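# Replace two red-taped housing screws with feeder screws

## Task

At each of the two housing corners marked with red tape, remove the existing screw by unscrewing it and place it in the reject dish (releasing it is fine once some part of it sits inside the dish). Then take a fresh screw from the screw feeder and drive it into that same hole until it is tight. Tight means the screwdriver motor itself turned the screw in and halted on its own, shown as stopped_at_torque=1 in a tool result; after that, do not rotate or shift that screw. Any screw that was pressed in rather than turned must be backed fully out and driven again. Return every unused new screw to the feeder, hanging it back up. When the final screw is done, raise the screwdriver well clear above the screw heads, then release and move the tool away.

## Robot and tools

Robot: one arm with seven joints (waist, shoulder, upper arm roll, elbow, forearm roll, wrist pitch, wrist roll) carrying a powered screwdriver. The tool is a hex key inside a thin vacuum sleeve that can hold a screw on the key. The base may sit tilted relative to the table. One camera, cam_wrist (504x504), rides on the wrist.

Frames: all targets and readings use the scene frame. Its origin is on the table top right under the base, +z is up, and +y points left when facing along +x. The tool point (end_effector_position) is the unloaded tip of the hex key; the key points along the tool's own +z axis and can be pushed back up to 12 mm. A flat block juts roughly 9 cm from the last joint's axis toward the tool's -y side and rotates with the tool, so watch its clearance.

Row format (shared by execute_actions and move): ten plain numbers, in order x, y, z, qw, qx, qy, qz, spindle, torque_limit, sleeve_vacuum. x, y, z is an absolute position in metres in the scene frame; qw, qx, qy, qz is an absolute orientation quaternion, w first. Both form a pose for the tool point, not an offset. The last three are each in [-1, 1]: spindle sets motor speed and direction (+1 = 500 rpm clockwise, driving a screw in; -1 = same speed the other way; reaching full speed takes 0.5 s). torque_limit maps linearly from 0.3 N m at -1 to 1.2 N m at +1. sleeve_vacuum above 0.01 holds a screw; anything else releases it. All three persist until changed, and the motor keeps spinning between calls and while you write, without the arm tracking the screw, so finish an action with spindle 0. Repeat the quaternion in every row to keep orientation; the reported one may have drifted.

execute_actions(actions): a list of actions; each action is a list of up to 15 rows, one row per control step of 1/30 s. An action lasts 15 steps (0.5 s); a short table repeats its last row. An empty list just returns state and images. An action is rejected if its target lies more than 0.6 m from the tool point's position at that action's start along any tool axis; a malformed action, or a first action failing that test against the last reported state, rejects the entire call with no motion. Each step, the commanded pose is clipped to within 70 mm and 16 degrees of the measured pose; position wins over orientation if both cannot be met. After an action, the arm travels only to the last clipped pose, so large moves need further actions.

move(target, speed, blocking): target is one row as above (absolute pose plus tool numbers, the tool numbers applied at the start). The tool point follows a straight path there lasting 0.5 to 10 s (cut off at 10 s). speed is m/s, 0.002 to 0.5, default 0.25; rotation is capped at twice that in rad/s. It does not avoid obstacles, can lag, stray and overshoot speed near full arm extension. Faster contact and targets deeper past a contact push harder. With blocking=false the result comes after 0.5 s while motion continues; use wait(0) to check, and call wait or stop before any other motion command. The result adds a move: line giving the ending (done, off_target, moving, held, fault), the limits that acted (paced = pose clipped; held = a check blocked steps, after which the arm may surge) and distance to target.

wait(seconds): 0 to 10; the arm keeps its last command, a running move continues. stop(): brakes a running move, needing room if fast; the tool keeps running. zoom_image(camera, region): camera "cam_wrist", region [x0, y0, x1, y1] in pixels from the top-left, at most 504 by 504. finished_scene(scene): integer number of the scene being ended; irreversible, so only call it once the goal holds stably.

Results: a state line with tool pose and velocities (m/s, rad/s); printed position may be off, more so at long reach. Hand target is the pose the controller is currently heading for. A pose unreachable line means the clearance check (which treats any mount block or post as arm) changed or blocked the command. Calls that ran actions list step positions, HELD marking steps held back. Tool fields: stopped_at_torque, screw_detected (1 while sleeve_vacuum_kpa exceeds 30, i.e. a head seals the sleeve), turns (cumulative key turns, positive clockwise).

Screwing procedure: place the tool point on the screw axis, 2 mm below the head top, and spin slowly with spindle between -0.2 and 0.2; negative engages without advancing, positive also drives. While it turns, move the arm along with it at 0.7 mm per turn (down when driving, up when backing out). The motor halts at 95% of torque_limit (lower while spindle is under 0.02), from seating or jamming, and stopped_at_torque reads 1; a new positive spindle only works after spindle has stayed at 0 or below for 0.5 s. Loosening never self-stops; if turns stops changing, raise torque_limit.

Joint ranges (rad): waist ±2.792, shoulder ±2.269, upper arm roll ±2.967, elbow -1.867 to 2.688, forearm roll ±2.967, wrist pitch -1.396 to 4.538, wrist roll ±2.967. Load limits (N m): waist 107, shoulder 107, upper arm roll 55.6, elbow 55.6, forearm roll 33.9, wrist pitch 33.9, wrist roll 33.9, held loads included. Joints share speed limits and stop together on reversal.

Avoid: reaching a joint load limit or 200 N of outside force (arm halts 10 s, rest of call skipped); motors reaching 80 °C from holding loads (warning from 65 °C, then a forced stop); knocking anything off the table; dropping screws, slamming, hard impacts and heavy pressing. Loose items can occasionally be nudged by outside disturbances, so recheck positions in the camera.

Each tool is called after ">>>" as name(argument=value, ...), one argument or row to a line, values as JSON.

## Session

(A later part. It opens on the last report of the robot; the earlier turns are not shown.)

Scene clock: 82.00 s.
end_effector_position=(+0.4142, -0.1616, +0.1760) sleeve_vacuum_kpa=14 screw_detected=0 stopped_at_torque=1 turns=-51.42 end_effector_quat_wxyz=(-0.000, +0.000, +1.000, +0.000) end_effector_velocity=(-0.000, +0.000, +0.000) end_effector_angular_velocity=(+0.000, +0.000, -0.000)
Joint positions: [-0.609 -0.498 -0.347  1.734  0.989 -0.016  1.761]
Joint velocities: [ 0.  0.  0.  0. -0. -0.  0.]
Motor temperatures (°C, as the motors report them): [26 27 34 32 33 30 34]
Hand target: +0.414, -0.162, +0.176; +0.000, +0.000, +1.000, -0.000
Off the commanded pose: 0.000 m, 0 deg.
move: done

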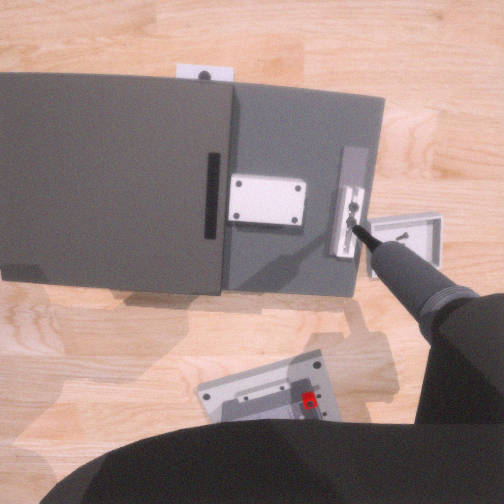

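>>> execute_actions(
  actions=[
    [[0.4148,-0.1636,0.176,0,0,-1,0,0,1,1]],
  ],
)

>>> zoom_image(
  camera="cam_wrist",
  region=[315,185,385,255],
)

>>> execute_actions(
  actions=[
    [[0.4148,-0.1636,0.171,0,0,-1,0,-0.2,1,1]],
    [[0.4148,-0.1636,0.168,0,0,-1,0,-0.2,1,1]],
    [[0.4148,-0.1636,0.165,0,0,-1,0,-0.2,1,1]],
    [[0.4148,-0.1636,0.165,0,0,-1,0,0,1,1]],
  ],
)

>>> zoom_image(
  camera="cam_wrist",
  region=[315,185,385,255],
)

Scene clock: 82.83 s.
end_effector_position=(+0.4147, -0.1637, +0.1760) sleeve_vacuum_kpa=14 screw_detected=0 stopped_at_torque=1 turns=-51.42 end_effector_quat_wxyz=(-0.000, +0.000, +1.000, -0.000) end_effector_velocity=(-0.000, -0.000, -0.000) end_effector_angular_velocity=(+0.000, -0.000, +0.001)
Joint positions: [-0.609 -0.503 -0.348  1.729  0.99  -0.017  1.76 ]
Joint velocities: [-0.    -0.     0.     0.     0.    -0.    -0.002]
Motor temperatures (°C, as the motors report them): [26 27 34 32 33 30 34]
Hand target: +0.415, -0.164, +0.176; +0.000, -0.000, +1.000, +0.000
Off the commanded pose: 0.000 m, 0 deg.
Step readings (end_effector_position):
0: (+0.4142, -0.1616, +0.1760)
1: (+0.4143, -0.1619, +0.1760)
2: (+0.4148, -0.1633, +0.1761)
4: (+0.4147, -0.1637, +0.1760)
8: (+0.4147, -0.1637, +0.1760)
15: end_effector_position above

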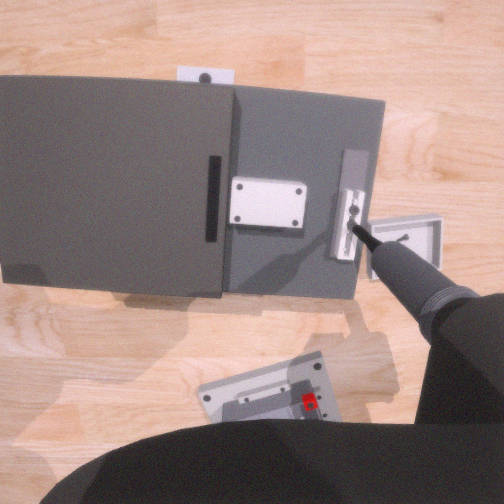

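Region (315, 185, 385, 255) of cam_wrist's 504x504 image, scaled by 7.200, with more detail than that image has.

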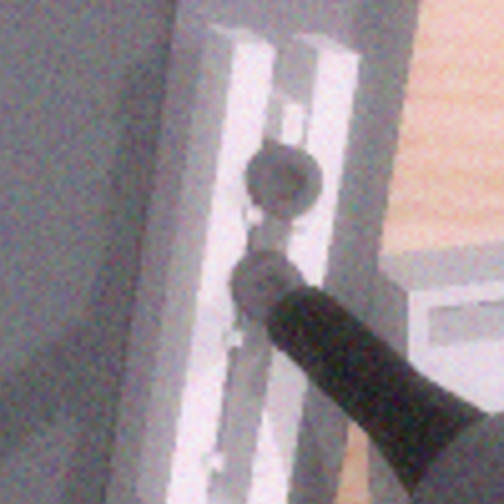

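Scene clock: 84.83 s.
end_effector_position=(+0.4148, -0.1638, +0.1653) sleeve_vacuum_kpa=40 screw_detected=1 stopped_at_torque=1 turns=-53.86 end_effector_quat_wxyz=(+0.000, +0.000, +1.000, -0.000) end_effector_velocity=(+0.000, -0.000, -0.000) end_effector_angular_velocity=(+0.000, -0.000, +0.001)
Joint positions: [-0.598 -0.506 -0.341  1.743  0.999  0.005  1.757]
Joint velocities: [ 0.    -0.     0.     0.     0.     0.    -0.001]
Motor temperatures (°C, as the motors report them): [27 27 34 32 33 30 34]
Hand target: +0.415, -0.164, +0.165; -0.000, +0.000, +1.000, -0.000
Off the commanded pose: 0.000 m, 0 deg.
Step readings (end_effector_position; steps 1 to 15: 1st action; 16 to 30: 2nd action; 31 to 45: 3rd action; 46 to 60: 4th action):
0: (+0.4147, -0.1637, +0.1760)
1: (+0.4147, -0.1637, +0.1754)
2: (+0.4147, -0.1644, +0.1731)
4: (+0.4148, -0.1631, +0.1702)
8: (+0.4148, -0.1635, +0.1709)
15: (+0.4148, -0.1635, +0.1709)
16: (+0.4147, -0.1636, +0.1704)
17: (+0.4148, -0.1641, +0.1691)
19: (+0.4148, -0.1634, +0.1677)
23: (+0.4148, -0.1635, +0.1679)
30: (+0.4148, -0.1635, +0.1679)
31: (+0.4148, -0.1635, +0.1674)
32: (+0.4148, -0.1640, +0.1661)
34: (+0.4148, -0.1636, +0.1650)
38: (+0.4148, -0.1638, +0.1653)
45: (+0.4148, -0.1638, +0.1653)
46: (+0.4148, -0.1638, +0.1653)
47: (+0.4148, -0.1638, +0.1653)
49: (+0.4148, -0.1638, +0.1653)
53: (+0.4148, -0.1638, +0.1653)
60: end_effector_position above

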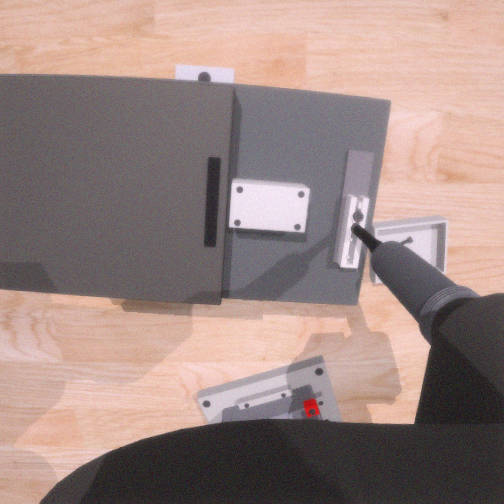

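Region (315, 185, 385, 255) of cam_wrist's 504x504 image, scaled by 7.200, with more detail than that image has.

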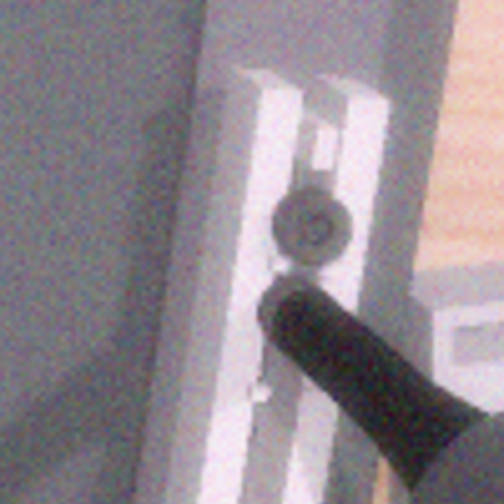

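>>> move(
  target=[0.4148,-0.1636,0.195,0,0,-1,0,0,1,1],
  speed=0.04,
)

>>> move(
  target=[0.41,0.0,0.19,0,0,-1,0,0,1,1],
)

>>> move(
  target=[0.3946,0.1504,0.085,0,0,-1,0,0,1,1],
  speed=0.2,
)

>>> zoom_image(
  camera="cam_wrist",
  region=[315,185,385,255],
)

>>> move(
  target=[0.3946,0.1504,0.074,0,0,-1,0,0,0.3,1],
  speed=0.02,
)

>>> move(
  target=[0.3946,0.1504,0.058,0,0,-1,0,0.5,0.3,1],
  speed=0.003,
)

>>> zoom_image(
  camera="cam_wrist",
  region=[325,200,385,260],
)

Scene clock: 86.13 s.
end_effector_position=(+0.4148, -0.1638, +0.1951) sleeve_vacuum_kpa=40 screw_detected=1 stopped_at_torque=1 turns=-53.86 end_effector_quat_wxyz=(+0.000, -0.000, +1.000, -0.000) end_effector_velocity=(-0.000, +0.000, +0.000) end_effector_angular_velocity=(-0.000, +0.001, -0.001)
Joint positions: [-0.63  -0.499 -0.36   1.703  0.975 -0.055  1.765]
Joint velocities: [ 0.     0.     0.    -0.    -0.001 -0.     0.002]
Motor temperatures (°C, as the motors report them): [27 28 34 32 33 30 34]
Hand target: +0.415, -0.164, +0.195; -0.000, -0.000, +1.000, +0.000
Off the commanded pose: 0.000 m, 0 deg.
move: done

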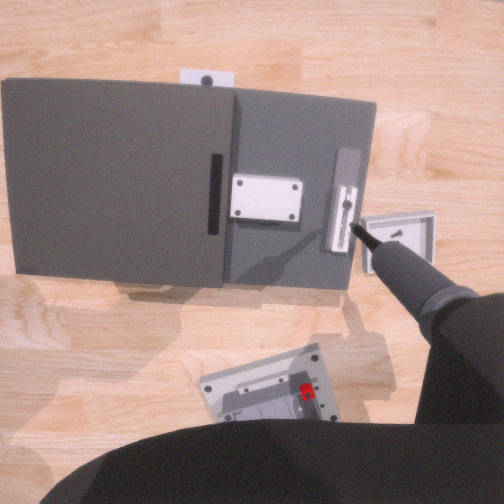

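Scene clock: 87.17 s.
end_effector_position=(+0.4102, +0.0004, +0.1902) sleeve_vacuum_kpa=40 screw_detected=1 stopped_at_torque=1 turns=-53.86 end_effector_quat_wxyz=(-0.000, +0.000, +1.000, +0.000) end_effector_velocity=(-0.000, -0.000, -0.000) end_effector_angular_velocity=(+0.001, +0.001, -0.001)
Joint positions: [-0.559 -0.031 -0.298  2.018  0.89  -0.007  1.971]
Joint velocities: [-0.    -0.002 -0.    -0.     0.     0.    -0.   ]
Motor temperatures (°C, as the motors report them): [27 28 35 32 33 30 34]
Hand target: +0.410, +0.000, +0.190; -0.000, +0.000, +1.000, +0.000
Off the commanded pose: 0.000 m, 0 deg.
move: done

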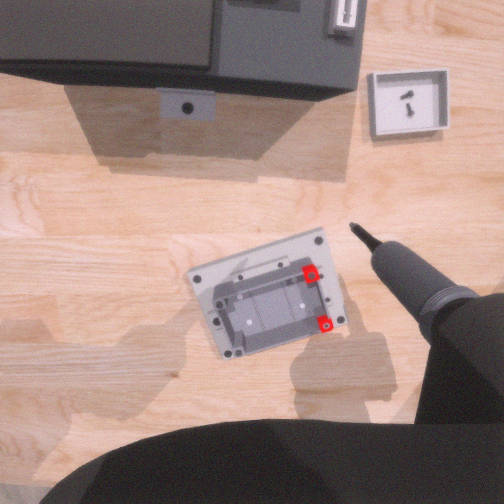

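Scene clock: 88.40 s.
end_effector_position=(+0.3944, +0.1510, +0.0850) sleeve_vacuum_kpa=40 screw_detected=1 stopped_at_torque=1 turns=-53.86 end_effector_quat_wxyz=(-0.001, +0.000, +1.000, +0.000) end_effector_velocity=(-0.000, -0.000, -0.000) end_effector_angular_velocity=(+0.000, +0.001, -0.002)
Joint positions: [-0.471  0.394  0.001  2.317  1.008  0.213  2.282]
Joint velocities: [-0.    -0.001 -0.     0.    -0.    -0.     0.001]
Motor temperatures (°C, as the motors report them): [27 28 35 32 33 30 34]
Hand target: +0.394, +0.151, +0.085; -0.001, +0.000, +1.000, +0.000
Off the commanded pose: 0.001 m, 0 deg.
move: done

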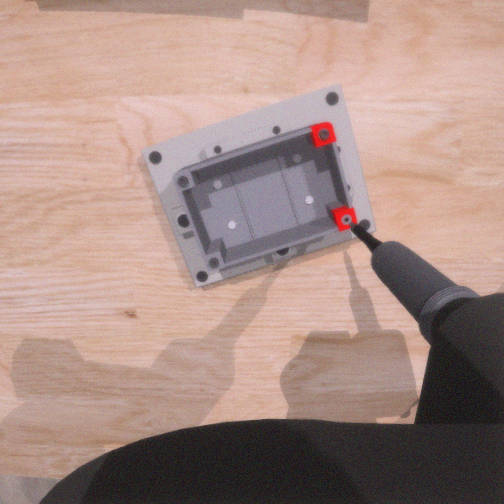

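Region (315, 185, 385, 255) of cam_wrist's 504x504 image, scaled by 7.200, with more detail than that image has.

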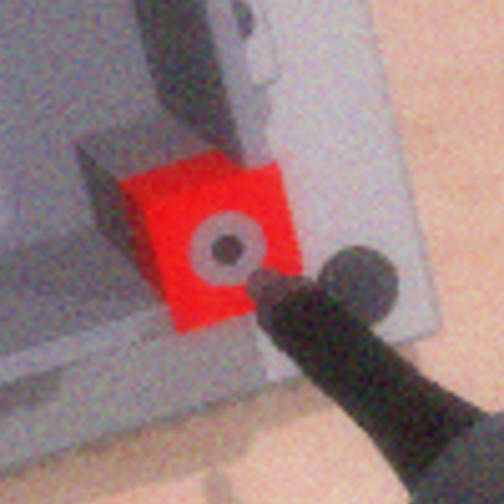

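Scene clock: 89.17 s.
end_effector_position=(+0.3945, +0.1505, +0.0740) sleeve_vacuum_kpa=40 screw_detected=1 stopped_at_torque=1 turns=-53.86 end_effector_quat_wxyz=(-0.000, +0.000, +1.000, +0.000) end_effector_velocity=(+0.000, +0.000, -0.000) end_effector_angular_velocity=(+0.000, -0.001, -0.001)
Joint positions: [-0.46   0.383  0.022  2.326  1.027  0.246  2.278]
Joint velocities: [ 0.    -0.    -0.    -0.     0.001  0.     0.001]
Motor temperatures (°C, as the motors report them): [27 28 35 32 33 30 34]
Hand target: +0.395, +0.150, +0.074; -0.000, +0.000, +1.000, +0.000
Off the commanded pose: 0.000 m, 0 deg.
move: done

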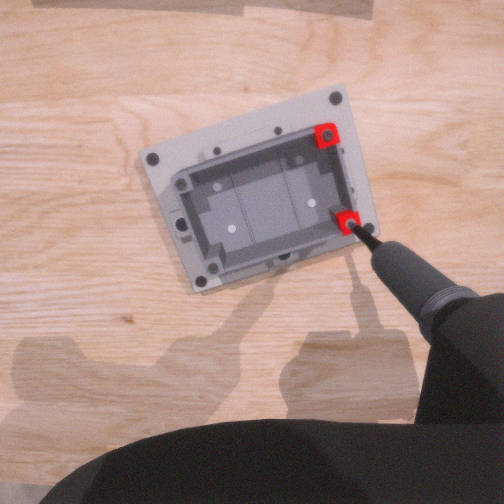

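Scene clock: 94.70 s.
end_effector_position=(+0.3946, +0.1503, +0.0582) sleeve_vacuum_kpa=40 screw_detected=1 stopped_at_torque=1 turns=-36.64 end_effector_quat_wxyz=(-0.000, +0.000, +1.000, -0.000) end_effector_velocity=(-0.000, -0.000, -0.000) end_effector_angular_velocity=(-0.000, +0.000, -0.000)
Joint positions: [-0.443  0.366  0.052  2.336  1.054  0.293  2.274]
Joint velocities: [ 0. -0. -0.  0. -0.  0. -0.]
Motor temperatures (°C, as the motors report them): [27 27 34 32 33 30 34]
Hand target: +0.395, +0.150, +0.058; -0.000, +0.000, +1.000, -0.000
Off the commanded pose: 0.000 m, 0 deg.
move: done

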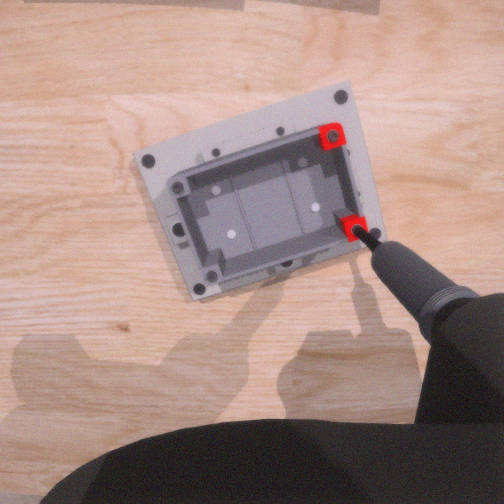

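Region (325, 200, 385, 260) of cam_wrist's 504x504 image, scaled by 8.400, with more detail than that image has.

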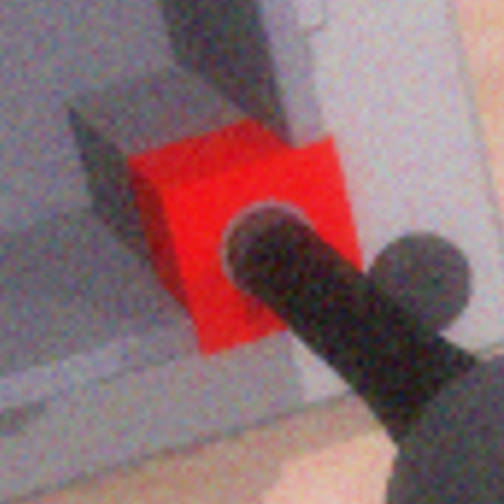

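>>> execute_actions(
  actions=[
    [[0.3946,0.1504,0.058,0,0,-1,0,0,0.3,-1]],
  ],
)

>>> move(
  target=[0.3946,0.1504,0.22,0,0,-1,0,0,0.3,-1],
  speed=0.15,
)

>>> finished_scene(
  scene=1,
)

Scene clock: 95.37 s.
end_effector_position=(+0.3946, +0.1503, +0.0582) sleeve_vacuum_kpa=0 screw_detected=0 stopped_at_torque=1 turns=-36.64 end_effector_quat_wxyz=(-0.000, +0.000, +1.000, -0.000) end_effector_velocity=(+0.000, +0.000, +0.000) end_effector_angular_velocity=(-0.000, -0.000, -0.000)
Joint positions: [-0.443  0.366  0.052  2.336  1.054  0.293  2.273]
Joint velocities: [ 0.     0.    -0.    -0.    -0.     0.     0.001]
Motor temperatures (°C, as the motors report them): [26 27 34 32 33 30 34]
Hand target: +0.395, +0.150, +0.058; -0.000, +0.000, +1.000, -0.000
Off the commanded pose: 0.000 m, 0 deg.
Step readings (end_effector_position):
0: (+0.3946, +0.1503, +0.0582)
1: (+0.3946, +0.1503, +0.0582)
2: (+0.3946, +0.1503, +0.0582)
4: (+0.3946, +0.1503, +0.0582)
8: (+0.3946, +0.1503, +0.0582)
15: end_effector_position above

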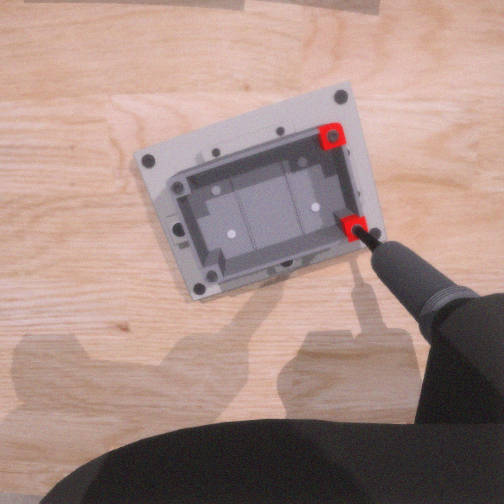

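Scene clock: 96.77 s.
end_effector_position=(+0.3946, +0.1502, +0.2203) sleeve_vacuum_kpa=0 screw_detected=0 stopped_at_torque=1 turns=-36.64 end_effector_quat_wxyz=(-0.000, -0.000, +1.000, -0.000) end_effector_velocity=(-0.000, -0.000, -0.000) end_effector_angular_velocity=(+0.000, +0.000, +0.000)
Joint positions: [-0.557  0.422 -0.254  2.136  0.827 -0.139  2.276]
Joint velocities: [-0.    -0.     0.     0.    -0.     0.    -0.001]
Motor temperatures (°C, as the motors report them): [26 27 34 32 33 30 34]
Hand target: +0.395, +0.150, +0.220; +0.000, -0.001, +1.000, -0.000
Off the commanded pose: 0.000 m, 0 deg.
move: done

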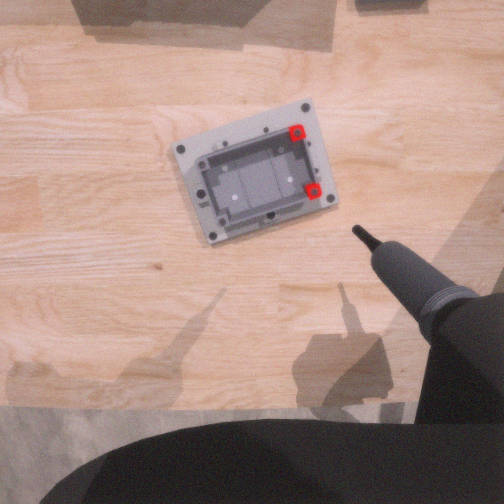

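The scene is finished: the task was done.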